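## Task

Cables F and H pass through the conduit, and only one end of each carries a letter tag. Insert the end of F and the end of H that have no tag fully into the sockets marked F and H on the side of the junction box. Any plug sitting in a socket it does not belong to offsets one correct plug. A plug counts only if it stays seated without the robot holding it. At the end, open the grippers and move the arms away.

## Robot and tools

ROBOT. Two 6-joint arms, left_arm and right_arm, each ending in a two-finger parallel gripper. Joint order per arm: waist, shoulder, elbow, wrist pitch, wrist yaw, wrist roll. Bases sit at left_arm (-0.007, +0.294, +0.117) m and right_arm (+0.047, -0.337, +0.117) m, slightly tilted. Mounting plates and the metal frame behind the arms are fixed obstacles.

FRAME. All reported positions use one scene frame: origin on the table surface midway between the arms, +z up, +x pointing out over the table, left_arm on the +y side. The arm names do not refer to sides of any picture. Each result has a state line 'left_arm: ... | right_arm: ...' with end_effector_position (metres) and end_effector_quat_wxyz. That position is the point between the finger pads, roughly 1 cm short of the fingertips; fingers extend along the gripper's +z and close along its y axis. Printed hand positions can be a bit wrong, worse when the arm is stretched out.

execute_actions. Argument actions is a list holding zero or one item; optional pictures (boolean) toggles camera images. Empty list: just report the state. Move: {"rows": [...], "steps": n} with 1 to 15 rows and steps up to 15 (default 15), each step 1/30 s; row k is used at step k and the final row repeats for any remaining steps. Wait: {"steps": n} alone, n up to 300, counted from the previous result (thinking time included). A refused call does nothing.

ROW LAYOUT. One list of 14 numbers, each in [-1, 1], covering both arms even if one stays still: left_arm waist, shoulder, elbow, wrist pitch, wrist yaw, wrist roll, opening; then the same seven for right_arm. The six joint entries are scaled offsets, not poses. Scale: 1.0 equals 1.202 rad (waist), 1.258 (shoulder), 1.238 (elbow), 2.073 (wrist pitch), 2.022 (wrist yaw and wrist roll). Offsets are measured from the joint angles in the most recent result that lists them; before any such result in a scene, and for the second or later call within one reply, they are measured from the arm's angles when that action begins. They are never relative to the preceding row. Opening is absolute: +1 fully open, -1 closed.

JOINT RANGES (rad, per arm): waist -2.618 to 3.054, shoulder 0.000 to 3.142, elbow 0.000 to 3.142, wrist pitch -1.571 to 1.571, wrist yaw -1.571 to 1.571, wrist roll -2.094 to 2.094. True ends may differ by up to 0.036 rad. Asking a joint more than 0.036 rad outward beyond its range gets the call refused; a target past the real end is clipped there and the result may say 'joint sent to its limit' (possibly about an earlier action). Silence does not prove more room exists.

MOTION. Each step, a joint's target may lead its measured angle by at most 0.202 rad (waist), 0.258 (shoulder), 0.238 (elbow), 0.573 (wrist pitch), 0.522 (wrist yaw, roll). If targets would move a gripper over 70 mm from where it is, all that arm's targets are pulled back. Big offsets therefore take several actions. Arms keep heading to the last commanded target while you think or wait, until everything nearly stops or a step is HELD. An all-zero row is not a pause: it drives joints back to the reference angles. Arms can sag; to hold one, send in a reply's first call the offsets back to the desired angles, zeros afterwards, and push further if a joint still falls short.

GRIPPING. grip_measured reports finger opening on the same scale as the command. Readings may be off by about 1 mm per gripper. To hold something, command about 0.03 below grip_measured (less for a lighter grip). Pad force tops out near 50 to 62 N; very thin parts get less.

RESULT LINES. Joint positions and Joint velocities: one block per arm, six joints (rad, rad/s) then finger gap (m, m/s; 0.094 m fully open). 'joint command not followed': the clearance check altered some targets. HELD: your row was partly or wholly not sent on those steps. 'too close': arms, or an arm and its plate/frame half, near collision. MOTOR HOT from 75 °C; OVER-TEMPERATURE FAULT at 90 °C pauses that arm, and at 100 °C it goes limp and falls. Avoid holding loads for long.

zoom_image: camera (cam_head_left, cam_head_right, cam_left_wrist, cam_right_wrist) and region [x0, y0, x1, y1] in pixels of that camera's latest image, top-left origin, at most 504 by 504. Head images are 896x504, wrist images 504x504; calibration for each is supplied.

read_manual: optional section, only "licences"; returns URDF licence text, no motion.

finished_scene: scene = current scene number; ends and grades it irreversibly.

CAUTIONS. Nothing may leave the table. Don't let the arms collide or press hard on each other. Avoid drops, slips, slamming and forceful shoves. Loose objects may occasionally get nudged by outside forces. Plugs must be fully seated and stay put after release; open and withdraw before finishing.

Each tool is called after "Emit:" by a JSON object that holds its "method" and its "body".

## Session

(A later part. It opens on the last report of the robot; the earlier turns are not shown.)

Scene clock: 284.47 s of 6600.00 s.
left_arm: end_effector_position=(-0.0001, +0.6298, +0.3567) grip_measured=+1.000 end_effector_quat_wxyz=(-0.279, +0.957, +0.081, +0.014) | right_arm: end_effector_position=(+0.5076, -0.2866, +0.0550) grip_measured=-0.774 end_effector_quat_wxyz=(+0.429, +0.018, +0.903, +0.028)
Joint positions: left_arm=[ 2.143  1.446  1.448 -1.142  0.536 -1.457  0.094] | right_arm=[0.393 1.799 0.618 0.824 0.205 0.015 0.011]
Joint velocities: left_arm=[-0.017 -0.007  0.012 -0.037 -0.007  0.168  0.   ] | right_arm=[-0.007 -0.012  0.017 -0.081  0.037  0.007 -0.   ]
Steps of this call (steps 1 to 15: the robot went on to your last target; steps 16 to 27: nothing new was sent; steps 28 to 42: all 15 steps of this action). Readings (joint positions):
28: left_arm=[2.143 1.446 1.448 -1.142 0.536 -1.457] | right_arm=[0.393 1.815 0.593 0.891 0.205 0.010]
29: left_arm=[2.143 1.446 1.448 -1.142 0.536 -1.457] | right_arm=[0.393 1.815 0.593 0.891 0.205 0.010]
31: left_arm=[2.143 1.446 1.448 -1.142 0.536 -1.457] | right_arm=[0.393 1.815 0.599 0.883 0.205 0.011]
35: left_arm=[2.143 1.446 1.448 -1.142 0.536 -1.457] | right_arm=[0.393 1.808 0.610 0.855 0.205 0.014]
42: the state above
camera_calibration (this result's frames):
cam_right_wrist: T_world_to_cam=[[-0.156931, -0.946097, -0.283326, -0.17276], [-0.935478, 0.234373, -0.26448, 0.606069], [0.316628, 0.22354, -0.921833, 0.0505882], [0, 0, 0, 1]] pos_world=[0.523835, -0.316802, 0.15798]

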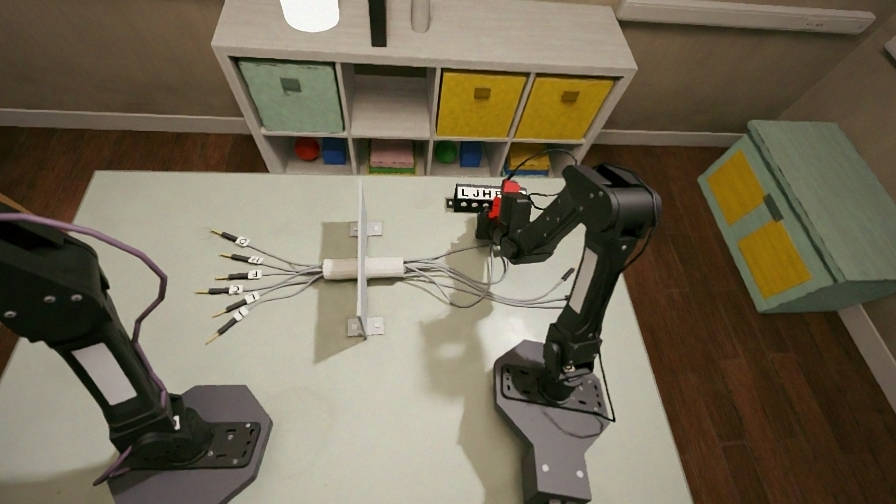

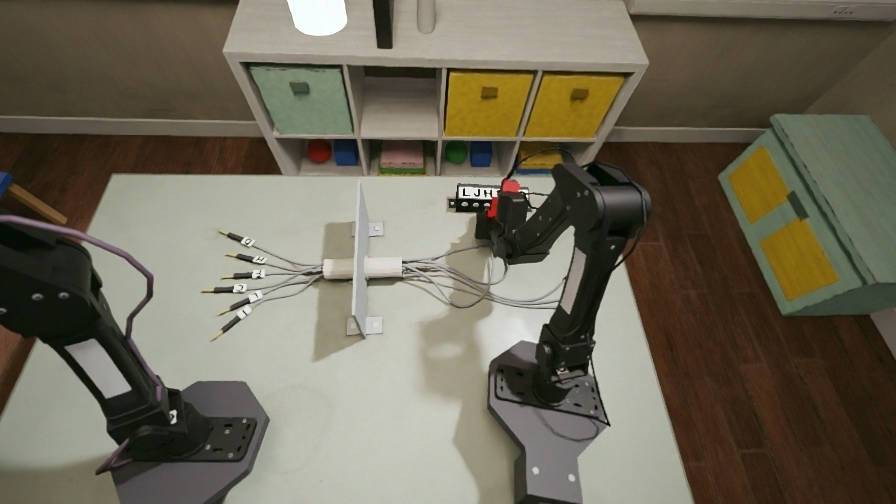

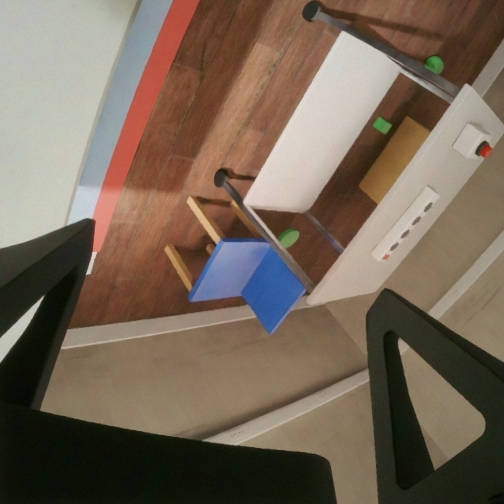

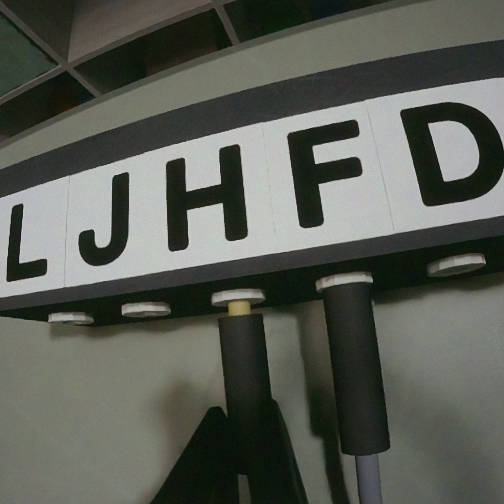

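Emit:
{"method": "execute_actions", "body": {"actions": [{"rows":[[0,0,0,0,0,0,1,0,0.01,0,0.03,0,0,-0.86],[0,0,0,0,0,0,1,0,0.01,0,0.04,0,0,-0.86],[0,0,0,0,0,0,1,0,0.01,0,0.05,0,0,-0.86],[0,0,0,0,0,0,1,-0.01,0.01,0.02,0.06,-0.01,0,-0.86],[0,0,0,0,0,0,1,-0.015,0.01,0.04,0.075,-0.015,0,-0.86],[0,0,0,0,0,0,1,-0.02,0.01,0.06,0.09,-0.02,0,-0.86],[0,0,0,0,0,0,1,-0.025,0.01,0.08,0.105,-0.025,0,-0.86],[0,0,0,0,0,0,1,-0.03,0.01,0.10,0.12,-0.03,0,-0.86]],"steps":15}]}}

Scene clock: 287.60 s of 6600.00 s.
left_arm: end_effector_position=(-0.0001, +0.6298, +0.3567) grip_measured=+1.000 end_effector_quat_wxyz=(-0.279, +0.957, +0.081, +0.014) | right_arm: end_effector_position=(+0.5072, -0.2869, +0.0565) grip_measured=-0.774 end_effector_quat_wxyz=(+0.434, +0.020, +0.900, +0.035)
Joint positions: left_arm=[ 2.143  1.446  1.448 -1.142  0.536 -1.457  0.094] | right_arm=[0.387 1.798 0.607 0.846 0.188 0.019 0.011]
Joint velocities: left_arm=[ 0.002 -0.012  0.002 -0.007 -0.037 -0.022  0.   ] | right_arm=[-0.012  0.002 -0.017 -0.037  0.037  0.022  0.   ]
Steps of this call (steps 1 to 30: the robot went on to your last target; steps 31 to 79: nothing new was sent; steps 80 to 94: all 15 steps of this action). Readings (joint positions):
80: left_arm=[2.143 1.446 1.448 -1.142 0.536 -1.457] | right_arm=[0.395 1.794 0.612 0.817 0.207 0.016]
81: left_arm=[2.143 1.446 1.448 -1.142 0.536 -1.457] | right_arm=[0.395 1.794 0.609 0.828 0.207 0.016]
83: left_arm=[2.143 1.446 1.448 -1.142 0.536 -1.457] | right_arm=[0.395 1.794 0.607 0.833 0.207 0.017]
87: left_arm=[2.143 1.446 1.448 -1.142 0.536 -1.457] | right_arm=[0.390 1.798 0.607 0.846 0.195 0.018]
94: the state above
camera_calibration (this result's frames):
cam_right_wrist: T_world_to_cam=[[-0.151489, -0.942452, -0.298053, -0.173619], [-0.932739, 0.236105, -0.272494, 0.605794], [0.327184, 0.236726, -0.914829, 0.050215], [0, 0, 0, 1]] pos_world=[0.522316, -0.318545, 0.159266]

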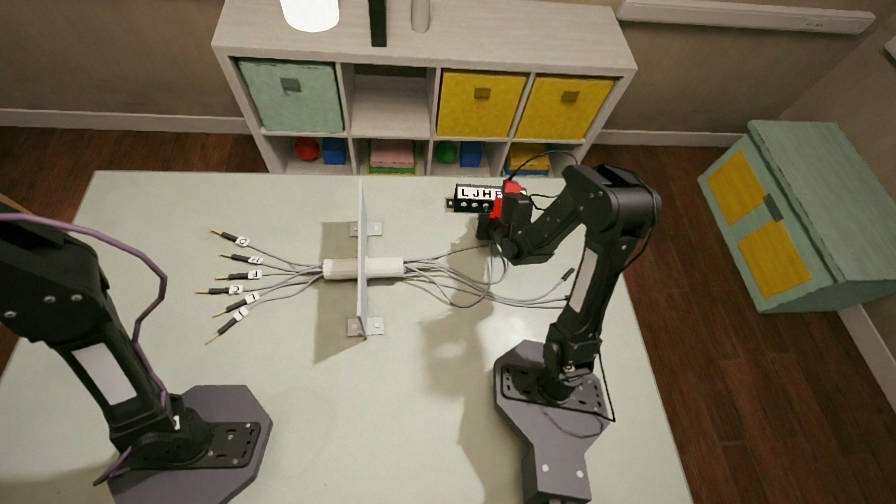

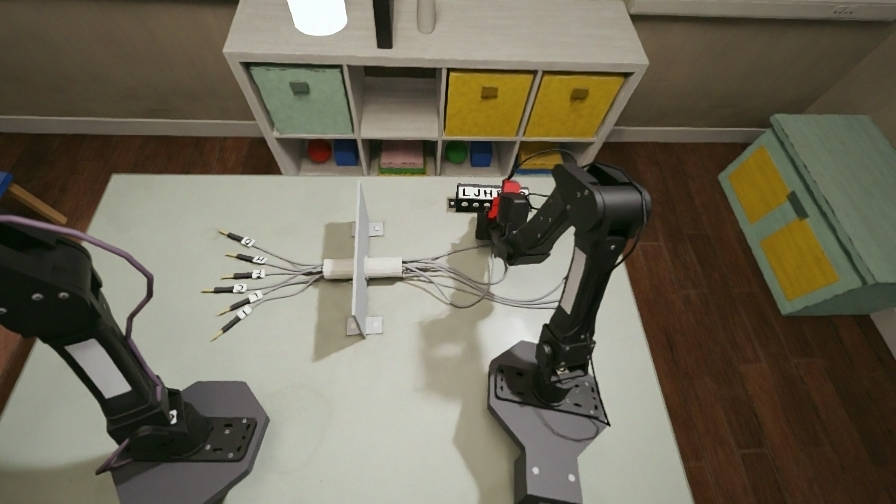

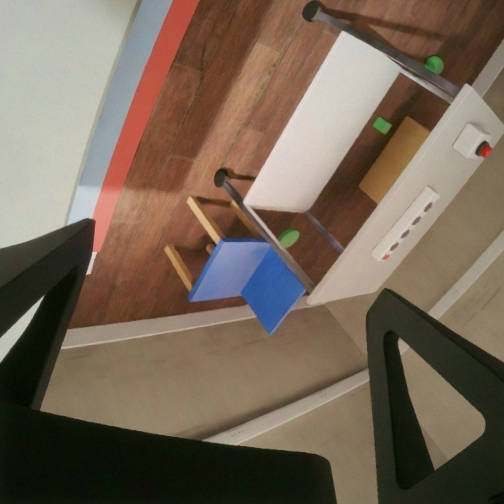

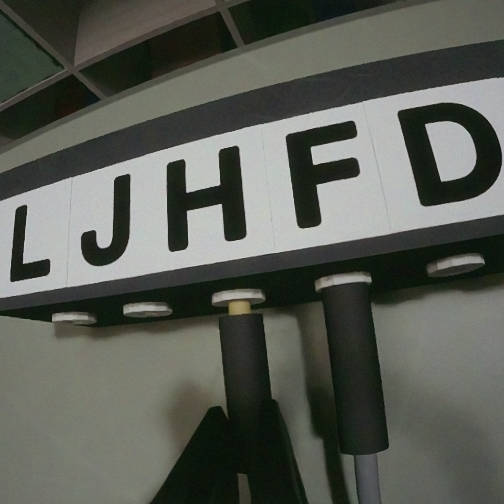

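Emit:
{"method": "zoom_image", "body": {"camera": "cam_head_left", "region": [190,170,600,350]}}

Region (190, 170, 600, 350) of cam_head_left's 896x504 image, scaled by 1.229, with more detail than that image has; it fills the top 221 rows of this view, and the rest is white.

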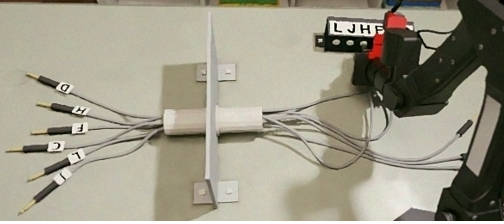

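Emit:
{"method": "execute_actions", "body": {"actions": [{"rows":[[0,0,0,0,0,0,1,0.01,0,-0.02,0.015,0.013,0,-0.86],[0,0,0,0,0,0,1,0.01,0,-0.03,0.02,0.013,0,-0.86],[0,0,0,0,0,0,1,0.01,0,-0.04,0.025,0.013,0,-0.86],[0,0,0,0,0,0,1,0.01,0,-0.05,0.03,0.013,0,-0.86]],"steps":15}]}}

Scene clock: 289.83 s of 6600.00 s.
left_arm: end_effector_position=(-0.0001, +0.6298, +0.3567) grip_measured=+1.000 end_effector_quat_wxyz=(-0.279, +0.957, +0.081, +0.014) | right_arm: end_effector_position=(+0.5038, -0.2876, +0.0564) grip_measured=-0.774 end_effector_quat_wxyz=(+0.439, +0.022, +0.897, +0.034)
Joint positions: left_arm=[ 2.143  1.446  1.448 -1.142  0.536 -1.457  0.094] | right_arm=[0.388 1.802 0.586 0.883 0.192 0.021 0.011]
Joint velocities: left_arm=[-0.002  0.002  0.007 -0.066  0.066  0.022  0.   ] | right_arm=[ 0.002 -0.012 -0.007 -0.037  0.007  0.051  0.001]
Steps of this call (steps 1 to 15: the robot went on to your last target; steps 16 to 52: nothing new was sent; steps 53 to 67: all 15 steps of this action). Readings (joint positions):
53: left_arm=[2.143 1.446 1.448 -1.142 0.536 -1.457] | right_arm=[0.388 1.798 0.600 0.845 0.191 0.019]
54: left_arm=[2.143 1.446 1.448 -1.142 0.536 -1.457] | right_arm=[0.388 1.798 0.597 0.854 0.192 0.020]
56: left_arm=[2.143 1.446 1.448 -1.142 0.536 -1.457] | right_arm=[0.388 1.798 0.590 0.867 0.192 0.020]
60: left_arm=[2.143 1.446 1.448 -1.142 0.536 -1.457] | right_arm=[0.388 1.801 0.587 0.879 0.192 0.021]
67: the state above
camera_calibration (this result's frames):
cam_right_wrist: T_world_to_cam=[[-0.152517, -0.941484, -0.300577, -0.173846], [-0.928317, 0.240816, -0.283256, 0.602503], [0.339065, 0.235829, -0.910725, 0.0449768], [0, 0, 0, 1]] pos_world=[0.51755, -0.319373, 0.15937]

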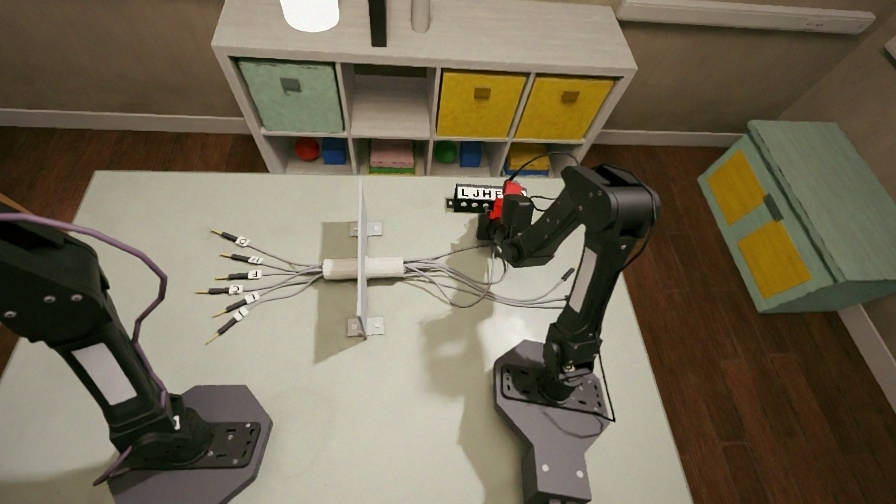

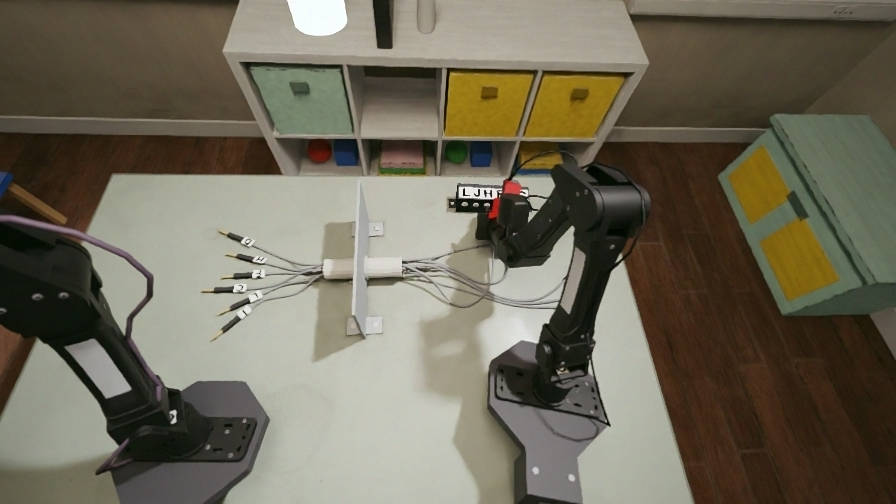

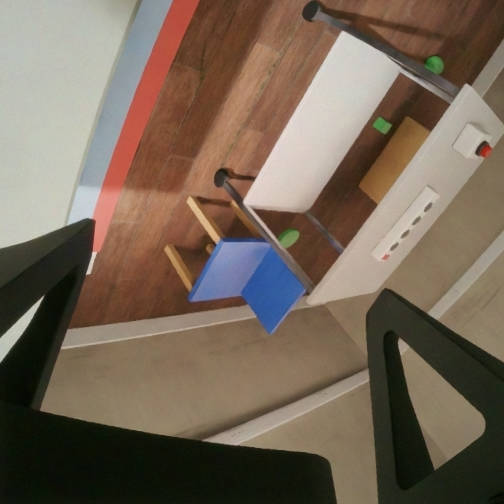

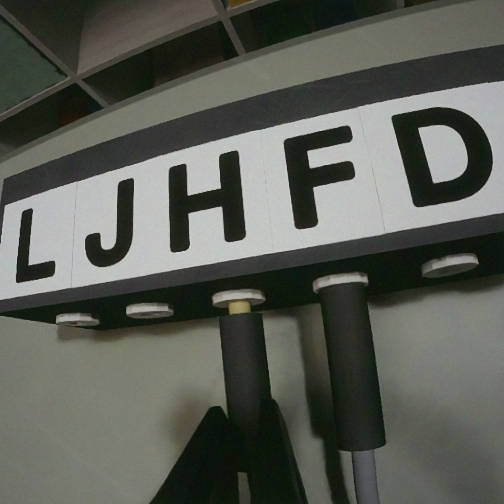

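Emit:
{"method": "execute_actions", "body": {"actions": [{"rows":[[0,0,0,0,0,0,1,0,0,0.03,0.02,0.005,0,-0.9],[0,0,0,0,0,0,1,0,0,0.05,0.04,0.005,0,-0.9],[0,0,0,0,0,0,1,0,0,0.07,0.06,0,0,-0.9],[0,0,0,0,0,0,1,-0.005,0,0.09,0.08,0,0,-0.9],[0,0,0,0,0,0,1,-0.01,0,0.11,0.10,-0.005,0,-0.9],[0,0,0,0,0,0,1,-0.015,0,0.13,0.12,-0.01,0,-0.9],[0,0,0,0,0,0,1,-0.02,0,0.15,0.145,-0.015,0,-0.9],[0,0,0,0,0,0,1,-0.025,0,0.17,0.17,-0.02,0,-0.9],[0,0,0,0,0,0,1,-0.03,0,0.19,0.195,-0.025,0,-0.9],[0,0,0,0,0,0,1,-0.03,0,0.21,0.22,-0.025,0,-0.9]],"steps":15}]}}

Scene clock: 291.73 s of 6600.00 s.
left_arm: end_effector_position=(-0.0001, +0.6298, +0.3567) grip_measured=+1.000 end_effector_quat_wxyz=(-0.279, +0.957, +0.081, +0.014) | right_arm: end_effector_position=(+0.5069, -0.2871, +0.0568) grip_measured=-0.774 end_effector_quat_wxyz=(+0.440, +0.022, +0.897, +0.035)
Joint positions: left_arm=[ 2.143  1.446  1.448 -1.142  0.536 -1.457  0.094] | right_arm=[0.388 1.806 0.599 0.875 0.191 0.021 0.011]
Joint velocities: left_arm=[-0.002 -0.002 -0.007 -0.022  0.037  0.022  0.   ] | right_arm=[-0.007  0.002 -0.002  0.022  0.037 -0.037  0.   ]
Steps of this call (steps 1 to 15: the robot went on to your last target; steps 16 to 42: nothing new was sent; steps 43 to 57: all 15 steps of this action). Readings (joint positions):
43: left_arm=[2.143 1.446 1.448 -1.142 0.536 -1.457] | right_arm=[0.388 1.802 0.588 0.883 0.191 0.021]
44: left_arm=[2.143 1.446 1.448 -1.142 0.536 -1.457] | right_arm=[0.388 1.802 0.591 0.880 0.192 0.021]
46: left_arm=[2.143 1.446 1.448 -1.142 0.536 -1.457] | right_arm=[0.388 1.805 0.598 0.875 0.192 0.021]
50: left_arm=[2.143 1.446 1.448 -1.142 0.536 -1.457] | right_arm=[0.388 1.806 0.599 0.875 0.191 0.021]
57: the state above
camera_calibration (this result's frames):
cam_right_wrist: T_world_to_cam=[[-0.152135, -0.941403, -0.301022, -0.172959], [-0.928141, 0.240765, -0.283878, 0.605267], [0.339719, 0.236204, -0.910384, 0.043891], [0, 0, 0, 1]] pos_world=[0.520549, -0.318918, 0.159715]

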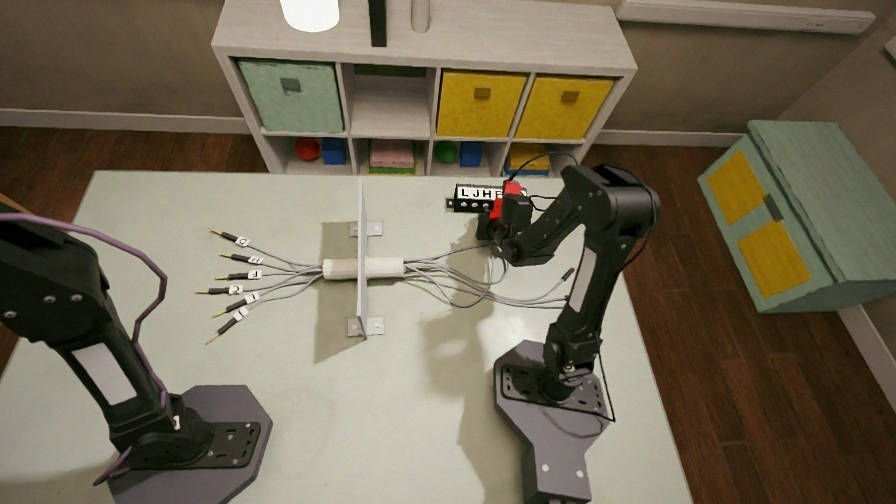

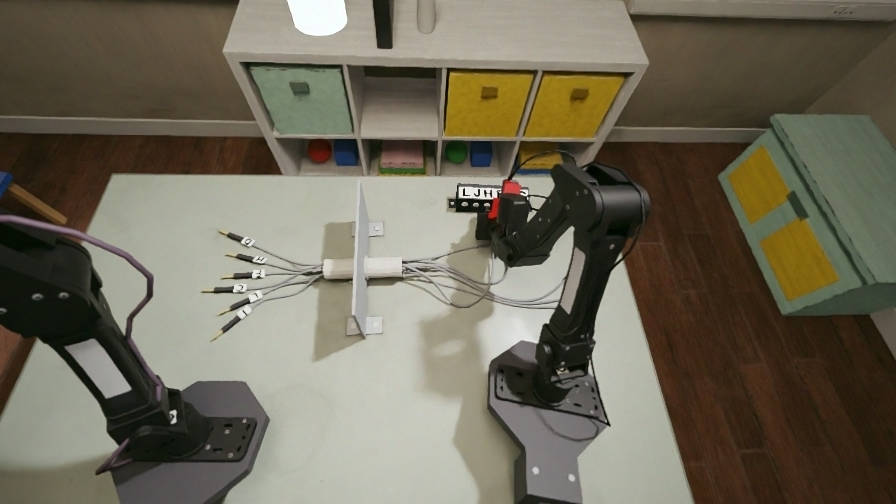

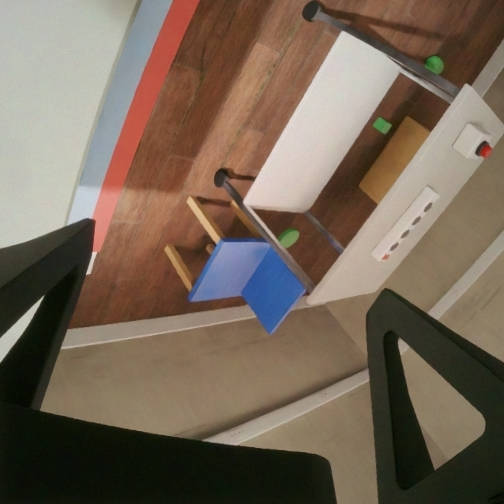

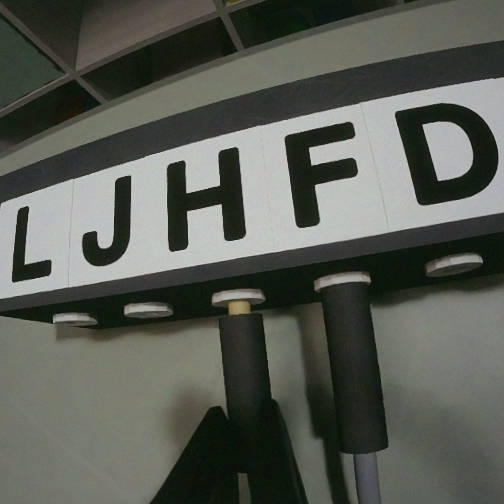

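Emit:
{"method": "execute_actions", "body": {"actions": [{"rows":[[0,0,0,0,0,0,1,0,0,0,0,0,0,-0.86],[0,0,0,0,0,0,1,0,0,-0.03,0,0,0,-0.86],[0,0,0,0,0,0,1,0.005,0,-0.05,0,0.01,0,-0.86],[0,0,0,0,0,0,1,0.01,0,-0.07,0,0.01,0,-0.86],[0,0,0,0,0,0,1,0.01,0,-0.09,0,0.015,0,-0.86],[0,0,0,0,0,0,1,0.015,0,-0.10,0,0.015,0,-0.86]],"steps":15}]}}

Scene clock: 293.10 s of 6600.00 s.
left_arm: end_effector_position=(-0.0001, +0.6298, +0.3567) grip_measured=+1.000 end_effector_quat_wxyz=(-0.279, +0.957, +0.081, +0.014) | right_arm: end_effector_position=(+0.5017, -0.2874, +0.0560) grip_measured=-0.774 end_effector_quat_wxyz=(+0.447, +0.024, +0.894, +0.037)
Joint positions: left_arm=[ 2.143  1.446  1.448 -1.142  0.536 -1.457  0.094] | right_arm=[0.388 1.815 0.568 0.931 0.189 0.022 0.011]
Joint velocities: left_arm=[-0.017 -0.002 -0.002  0.037 -0.007 -0.007  0.   ] | right_arm=[-0.002 -0.012 -0.007 -0.037 -0.007 -0.007 -0.001]
Steps of this call (steps 1 to 15: the robot went on to your last target; steps 16 to 26: nothing new was sent; steps 27 to 41: all 15 steps of this action). Readings (joint positions):
27: left_arm=[2.143 1.446 1.448 -1.142 0.536 -1.457] | right_arm=[0.388 1.806 0.595 0.869 0.191 0.021]
28: left_arm=[2.143 1.446 1.448 -1.142 0.536 -1.457] | right_arm=[0.388 1.806 0.592 0.871 0.191 0.021]
30: left_arm=[2.143 1.446 1.448 -1.142 0.536 -1.457] | right_arm=[0.388 1.806 0.583 0.888 0.192 0.021]
34: left_arm=[2.143 1.446 1.448 -1.142 0.536 -1.457] | right_arm=[0.388 1.812 0.570 0.921 0.189 0.022]
41: the state above
camera_calibration (this result's frames):
cam_right_wrist: T_world_to_cam=[[-0.149261, -0.939562, -0.308132, -0.174746], [-0.923119, 0.244086, -0.297109, 0.599461], [0.354363, 0.240095, -0.903759, 0.0384145], [0, 0, 0, 1]] pos_world=[0.513678, -0.319728, 0.158978]

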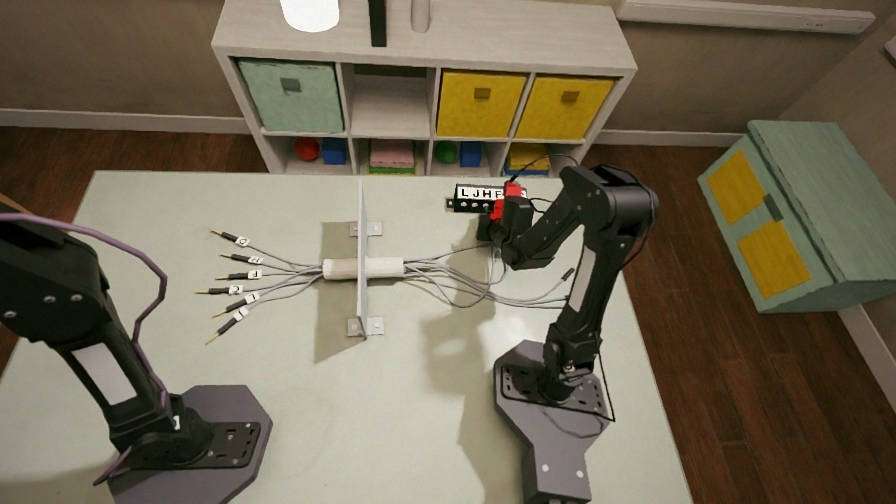

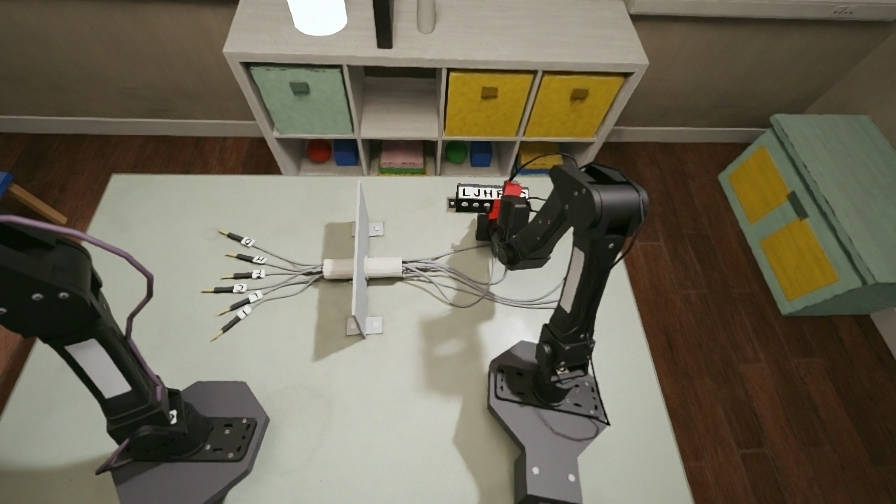

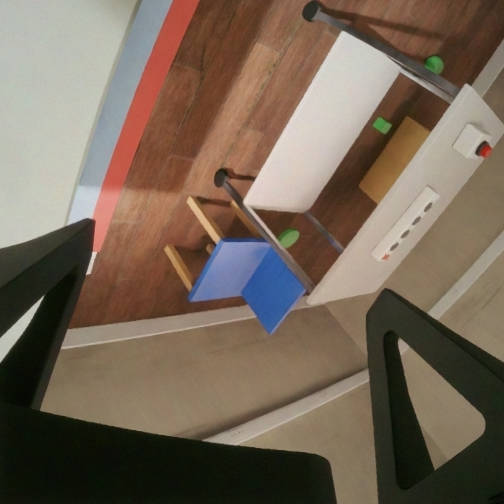

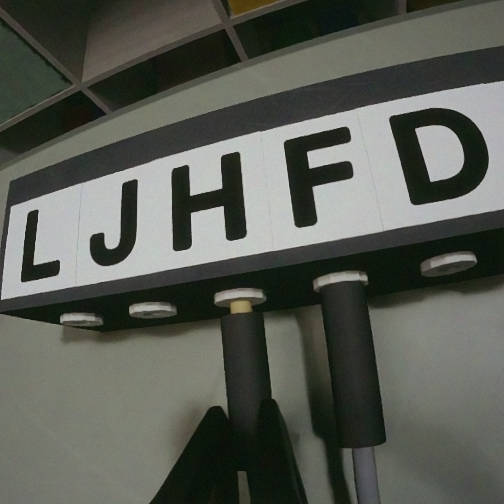

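Emit:
{"method": "execute_actions", "body": {"actions": [{"rows":[[0,0,0,0,0,0,1,0,0,0,0,0,0,-0.7],[0,0,0,0,0,0,1,0,0,0,0,0,0,-0.6],[0,0,0,0,0,0,1,0,0,0,0,0,0,-0.5]],"steps":15}]}}

Emit:
{"method": "zoom_image", "body": {"camera": "cam_right_wrist", "region": [130,250,430,504]}}

Scene clock: 294.90 s of 6600.00 s.
left_arm: end_effector_position=(-0.0001, +0.6298, +0.3567) grip_measured=+1.000 end_effector_quat_wxyz=(-0.279, +0.957, +0.081, +0.014) | right_arm: end_effector_position=(+0.5028, -0.2872, +0.0568) grip_measured=-0.503 end_effector_quat_wxyz=(+0.448, +0.024, +0.893, +0.037)
Joint positions: left_arm=[ 2.143  1.446  1.448 -1.142  0.536 -1.457  0.094] | right_arm=[0.388 1.815 0.57  0.932 0.188 0.022 0.023]
Joint velocities: left_arm=[-0.017 -0.007  0.027  0.022  0.051  0.037  0.   ] | right_arm=[-0.012 -0.017 -0.007 -0.066  0.066  0.051 -0.   ]
Steps of this call (steps 1 to 15: the robot went on to your last target; steps 16 to 39: nothing new was sent; steps 40 to 54: all 15 steps of this action). Readings (joint positions):
40: left_arm=[2.143 1.446 1.448 -1.142 0.536 -1.457] | right_arm=[0.388 1.815 0.570 0.932 0.188 0.022]
41: left_arm=[2.143 1.446 1.448 -1.142 0.536 -1.457] | right_arm=[0.388 1.815 0.570 0.932 0.188 0.022]
43: left_arm=[2.143 1.446 1.448 -1.142 0.536 -1.457] | right_arm=[0.388 1.815 0.570 0.932 0.188 0.022]
47: left_arm=[2.143 1.446 1.448 -1.142 0.536 -1.457] | right_arm=[0.388 1.815 0.570 0.932 0.188 0.022]
54: the state above
camera_calibration (this result's frames):
cam_right_wrist: T_world_to_cam=[[-0.148446, -0.939128, -0.309842, -0.174379], [-0.922057, 0.244691, -0.299894, 0.600447], [0.357454, 0.241174, -0.902253, 0.0374201], [0, 0, 0, 1]] pos_world=[0.514385, -0.319712, 0.159803]

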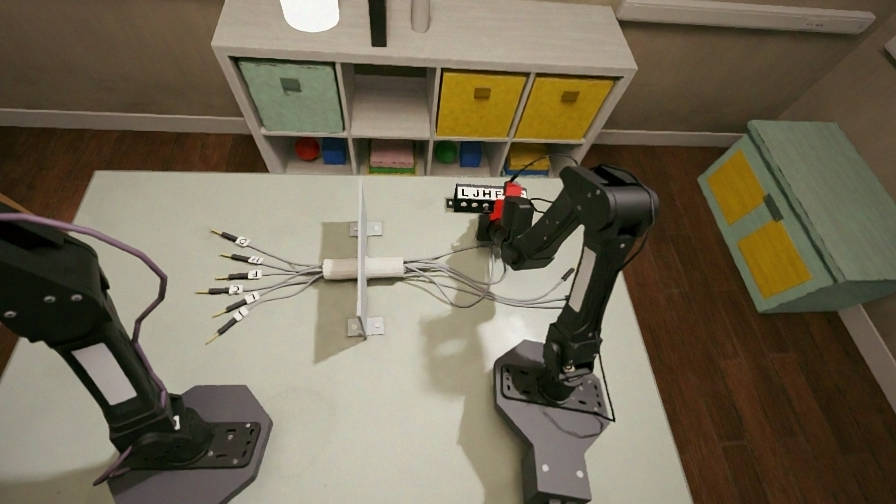

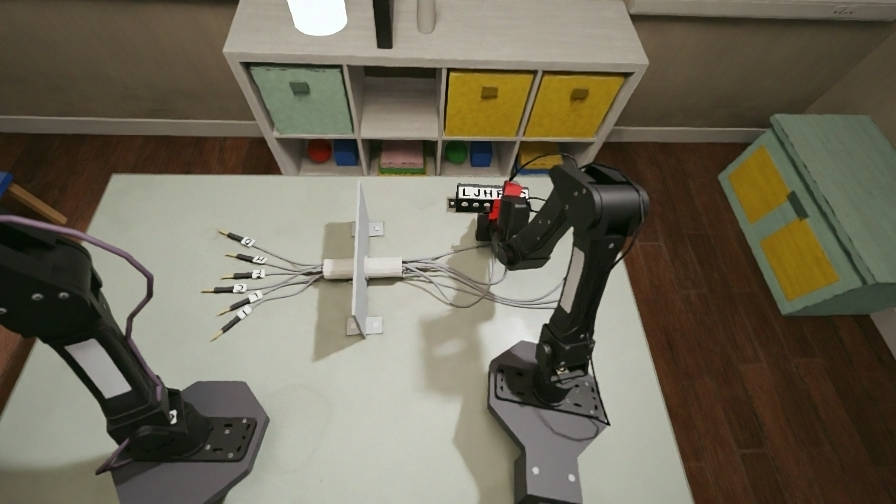

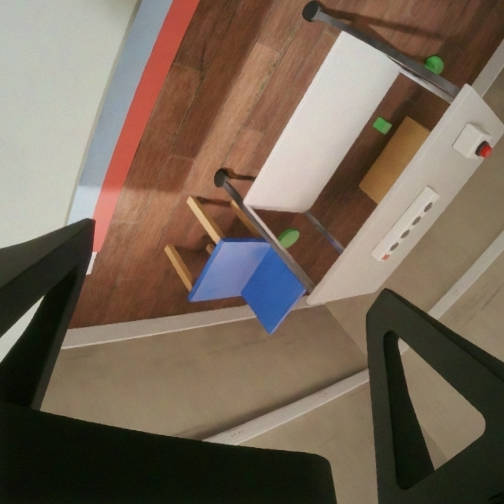

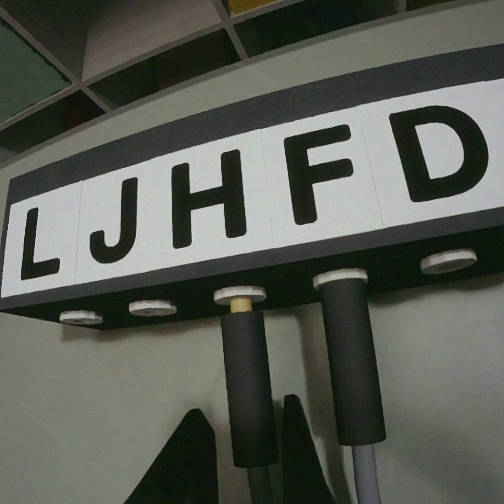

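Region (130, 250, 430, 504) of cam_right_wrist's 504x504 image, scaled by 1.680, with more detail than that image has; it fills the top 427 rows of this view, and the rest is white.

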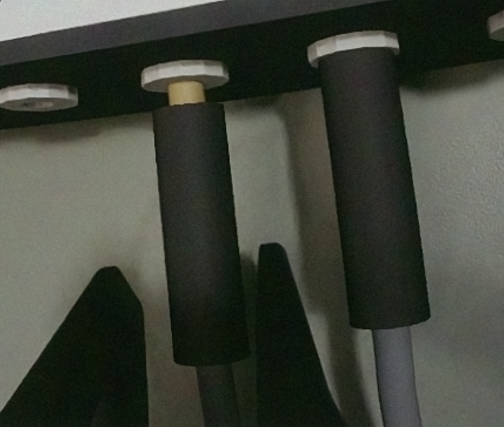

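Emit:
{"method": "execute_actions", "body": {"actions": [{"rows":[[0,0,0,0,0,0,1,0,0,0.02,0,0.014,-0.01,-0.5]],"steps":15}]}}

Scene clock: 296.33 s of 6600.00 s.
left_arm: end_effector_position=(-0.0001, +0.6298, +0.3567) grip_measured=+1.000 end_effector_quat_wxyz=(-0.279, +0.957, +0.081, +0.014) | right_arm: end_effector_position=(+0.5028, -0.2910, +0.0566) grip_measured=-0.503 end_effector_quat_wxyz=(+0.448, +0.025, +0.893, +0.026)
Joint positions: left_arm=[ 2.143  1.446  1.448 -1.142  0.536 -1.457  0.094] | right_arm=[0.388 1.815 0.57  0.932 0.209 0.013 0.023]
Joint velocities: left_arm=[-0.007 -0.002 -0.007  0.051  0.007 -0.066  0.   ] | right_arm=[ 0.002  0.007 -0.002 -0.022 -0.007 -0.051 -0.   ]
Steps of this call (steps 1 to 15: the robot went on to your last target; steps 16 to 28: nothing new was sent; steps 29 to 43: all 15 steps of this action). Readings (joint positions):
29: left_arm=[2.143 1.446 1.448 -1.142 0.536 -1.457] | right_arm=[0.388 1.815 0.570 0.932 0.191 0.021]
30: left_arm=[2.143 1.446 1.448 -1.142 0.536 -1.457] | right_arm=[0.388 1.815 0.570 0.932 0.195 0.019]
32: left_arm=[2.143 1.446 1.448 -1.142 0.536 -1.457] | right_arm=[0.388 1.815 0.570 0.932 0.200 0.017]
36: left_arm=[2.143 1.446 1.448 -1.142 0.536 -1.457] | right_arm=[0.388 1.815 0.570 0.932 0.206 0.015]
43: the state above
camera_calibration (this result's frames):
cam_right_wrist: T_world_to_cam=[[-0.159361, -0.943355, -0.291007, -0.174769], [-0.919512, 0.249122, -0.304034, 0.601514], [0.359308, 0.219133, -0.907127, 0.0310412], [0, 0, 0, 1]] pos_world=[0.514094, -0.321521, 0.16018]

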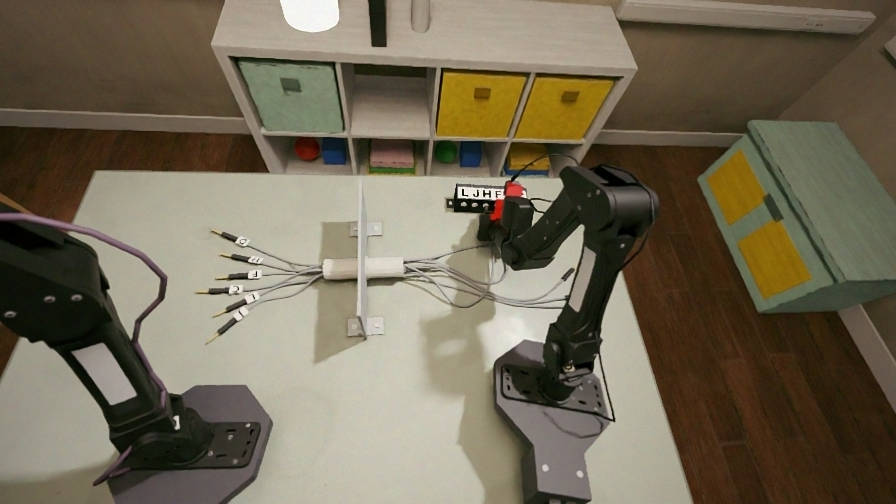

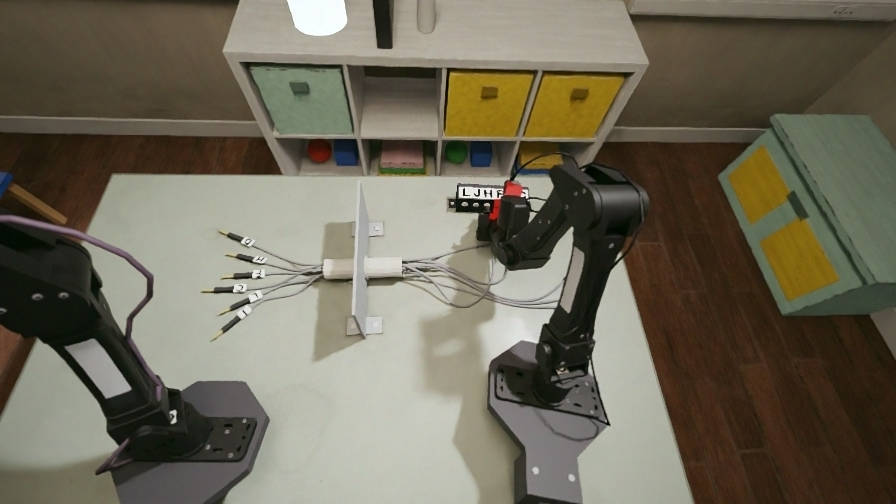

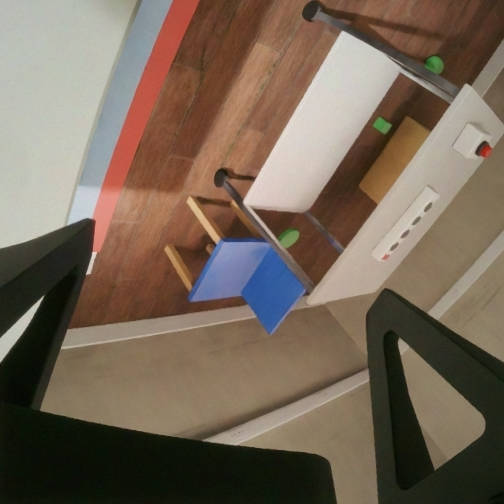

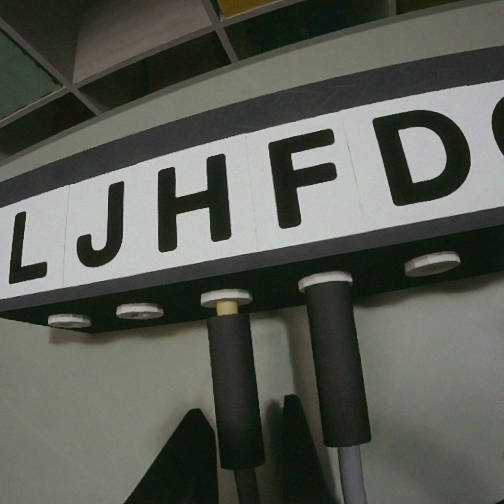

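Emit:
{"method": "execute_actions", "body": {"actions": [{"rows":[[0,0,0,0,0,0,1,0,0,0,0,0,0,-0.65],[0,0,0,0,0,0,1,0,0,0,0,0,0,-0.73],[0,0,0,0,0,0,1,0,0,0,0,0,0,-0.81],[0,0,0,0,0,0,1,0,0,0,0,0,0,-0.81],[0,0,0,0,0,0,1,0,0,0.03,0,0,0,-0.81],[0,0,0,0,0,0,1,0,0.004,0.04,0.005,0,0,-0.81],[0,0,0,0,0,0,1,0,0.004,0.05,0.01,0,0,-0.81],[0,0,0,0,0,0,1,0,0.004,0.06,0.015,0,0,-0.81],[0,0,0,0,0,0,1,0,0.004,0.07,0.02,0,0,-0.81],[0,0,0,0,0,0,1,0,0.004,0.08,0.025,0,0,-0.81],[0,0,0,0,0,0,1,0,0.004,0.09,0.03,0,0,-0.81],[0,0,0,0,0,0,1,0,0.004,0.10,0.035,0,0,-0.81]],"steps":15}]}}

Scene clock: 298.30 s of 6600.00 s.
left_arm: end_effector_position=(-0.0001, +0.6298, +0.3567) grip_measured=+1.000 end_effector_quat_wxyz=(-0.279, +0.957, +0.081, +0.014) | right_arm: end_effector_position=(+0.5053, -0.2870, +0.0572) grip_measured=-0.787 end_effector_quat_wxyz=(+0.447, +0.021, +0.894, +0.030)
Joint positions: left_arm=[ 2.143  1.446  1.448 -1.142  0.536 -1.457  0.094] | right_arm=[0.393 1.815 0.584 0.915 0.203 0.013 0.01 ]
Joint velocities: left_arm=[ 0.002 -0.017 -0.017  0.022  0.051  0.007  0.   ] | right_arm=[ 0.012  0.007  0.002  0.022  0.051 -0.007  0.001]
Steps of this call (steps 1 to 15: the robot went on to your last target; steps 16 to 44: nothing new was sent; steps 45 to 59: all 15 steps of this action). Readings (joint positions):
45: left_arm=[2.143 1.446 1.448 -1.142 0.536 -1.457] | right_arm=[0.388 1.815 0.570 0.932 0.209 0.013]
46: left_arm=[2.143 1.446 1.448 -1.142 0.536 -1.457] | right_arm=[0.388 1.815 0.570 0.932 0.201 0.013]
48: left_arm=[2.143 1.446 1.448 -1.142 0.536 -1.457] | right_arm=[0.389 1.815 0.570 0.932 0.193 0.013]
52: left_arm=[2.143 1.446 1.448 -1.142 0.536 -1.457] | right_arm=[0.389 1.815 0.576 0.927 0.193 0.013]
59: the state above
camera_calibration (this result's frames):
cam_right_wrist: T_world_to_cam=[[-0.149624, -0.943659, -0.295161, -0.175223], [-0.922915, 0.240397, -0.300726, 0.60209], [0.354739, 0.227413, -0.906887, 0.0345266], [0, 0, 0, 1]] pos_world=[0.517213, -0.317944, 0.160657]

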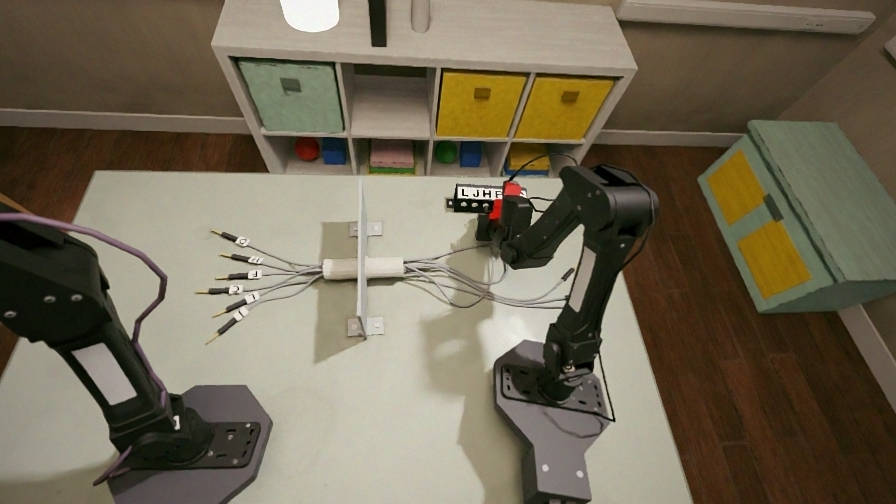

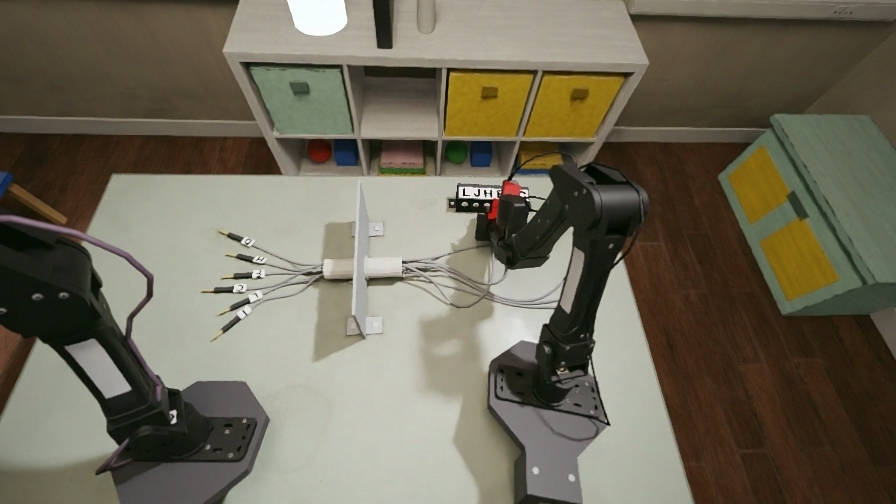

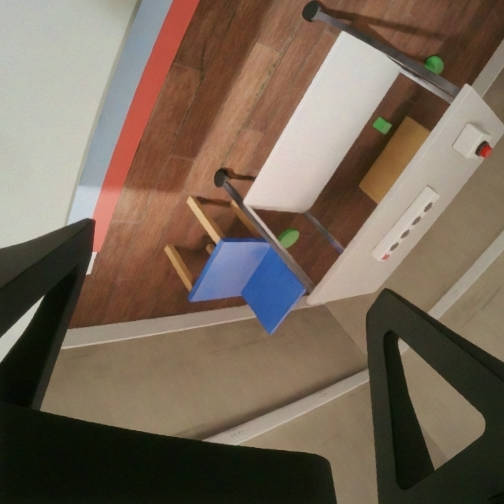

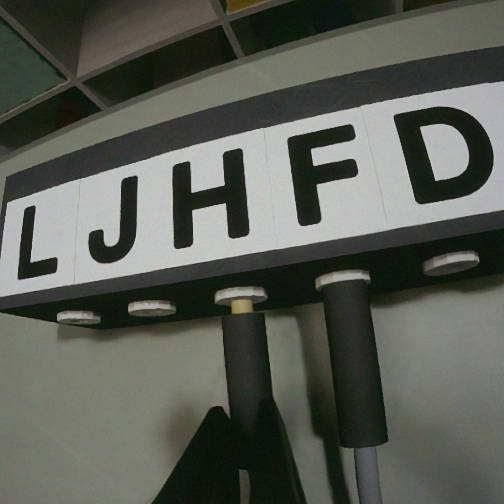

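Emit:
{"method": "execute_actions", "body": {"actions": [{"rows":[[0,0,0,0,0,0,1,0,0.01,0.0,0,0.005,0,-0.82],[0,0,0,0,0,0,1,0,0.02,0.0,0,0.005,0,-0.82],[0,0,0,0,0,0,1,0,0.025,0.02,0,0.005,0,-0.82],[0,0,0,0,0,0,1,0,0.03,0.04,0,0.005,0,-0.82],[0,0,0,0,0,0,1,0,0.035,0.05,0,0.005,0,-0.82],[0,0,0,0,0,0,1,0,0.035,0.06,0,0.005,0,-0.82],[0,0,0,0,0,0,1,0,0.035,0.07,0,0.005,0,-0.82],[0,0,0,0,0,0,1,0,0.035,0.08,0.005,0.005,0,-0.82],[0,0,0,0,0,0,1,0,0.035,0.09,0.01,0.005,0,-0.82]],"steps":15}]}}

Scene clock: 300.17 s of 6600.00 s.
left_arm: end_effector_position=(-0.0001, +0.6298, +0.3567) grip_measured=+1.000 end_effector_quat_wxyz=(-0.279, +0.957, +0.081, +0.014) | right_arm: end_effector_position=(+0.5049, -0.2867, +0.0564) grip_measured=-0.787 end_effector_quat_wxyz=(+0.444, +0.022, +0.896, +0.024)
Joint positions: left_arm=[ 2.143  1.446  1.448 -1.142  0.536 -1.457  0.094] | right_arm=[0.401 1.815 0.588 0.903 0.222 0.013 0.01 ]
Joint velocities: left_arm=[ 0.012 -0.007 -0.007 -0.037 -0.081 -0.022  0.   ] | right_arm=[-0.002 -0.002  0.002 -0.007 -0.022 -0.007  0.   ]
Steps of this call (steps 1 to 15: the robot went on to your last target; steps 16 to 41: nothing new was sent; steps 42 to 56: all 15 steps of this action). Readings (joint positions):
42: left_arm=[2.143 1.446 1.448 -1.142 0.536 -1.457] | right_arm=[0.395 1.815 0.580 0.913 0.207 0.013]
43: left_arm=[2.143 1.446 1.448 -1.142 0.536 -1.457] | right_arm=[0.395 1.815 0.579 0.915 0.207 0.013]
45: left_arm=[2.143 1.446 1.448 -1.142 0.536 -1.457] | right_arm=[0.395 1.815 0.579 0.915 0.207 0.013]
49: left_arm=[2.143 1.446 1.448 -1.142 0.536 -1.457] | right_arm=[0.396 1.815 0.585 0.909 0.209 0.013]
56: the state above
camera_calibration (this result's frames):
cam_right_wrist: T_world_to_cam=[[-0.158027, -0.945671, -0.284135, -0.172163], [-0.923654, 0.243308, -0.296082, 0.602305], [0.349129, 0.215654, -0.911922, 0.0335501], [0, 0, 0, 1]] pos_world=[0.517402, -0.31659, 0.160009]

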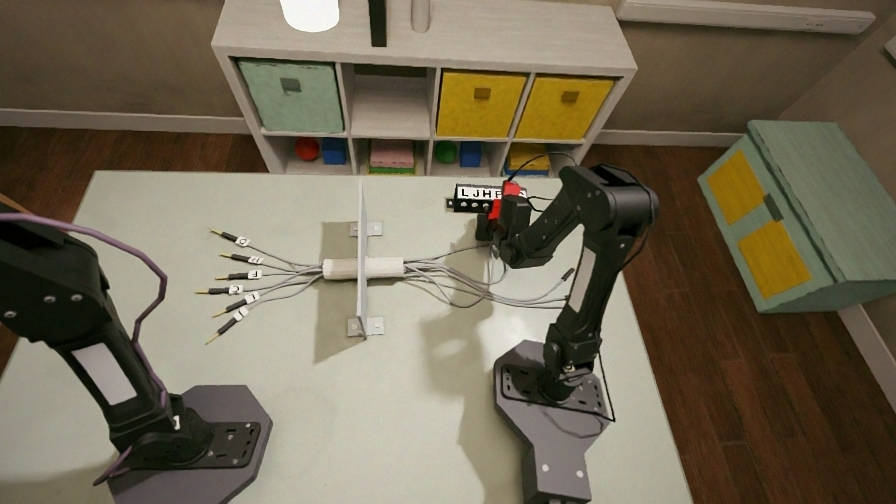

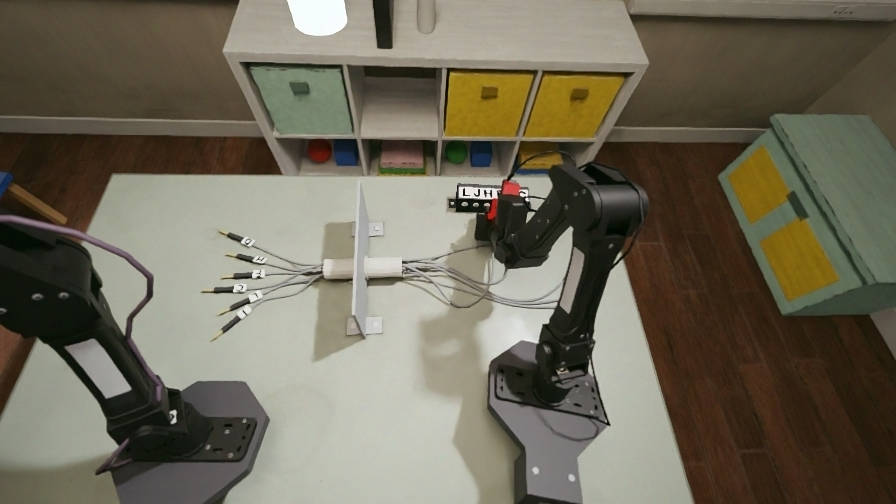

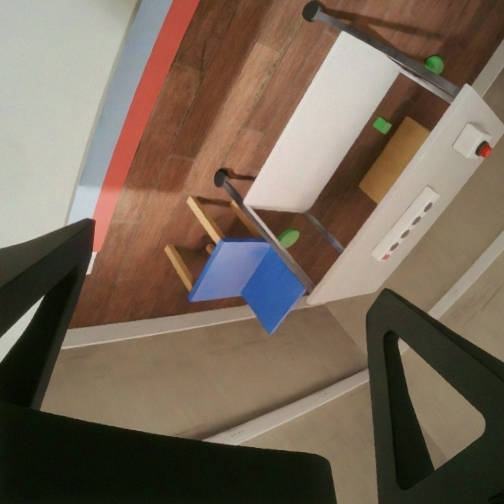

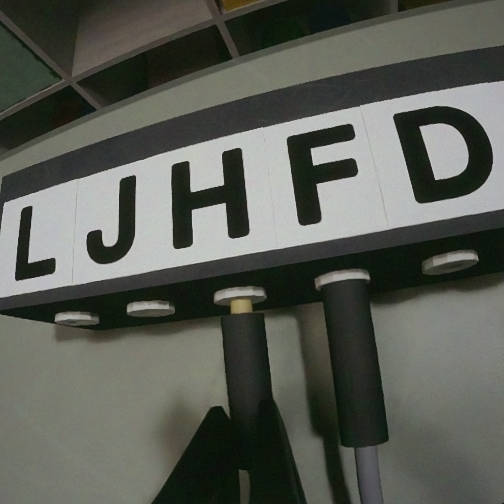

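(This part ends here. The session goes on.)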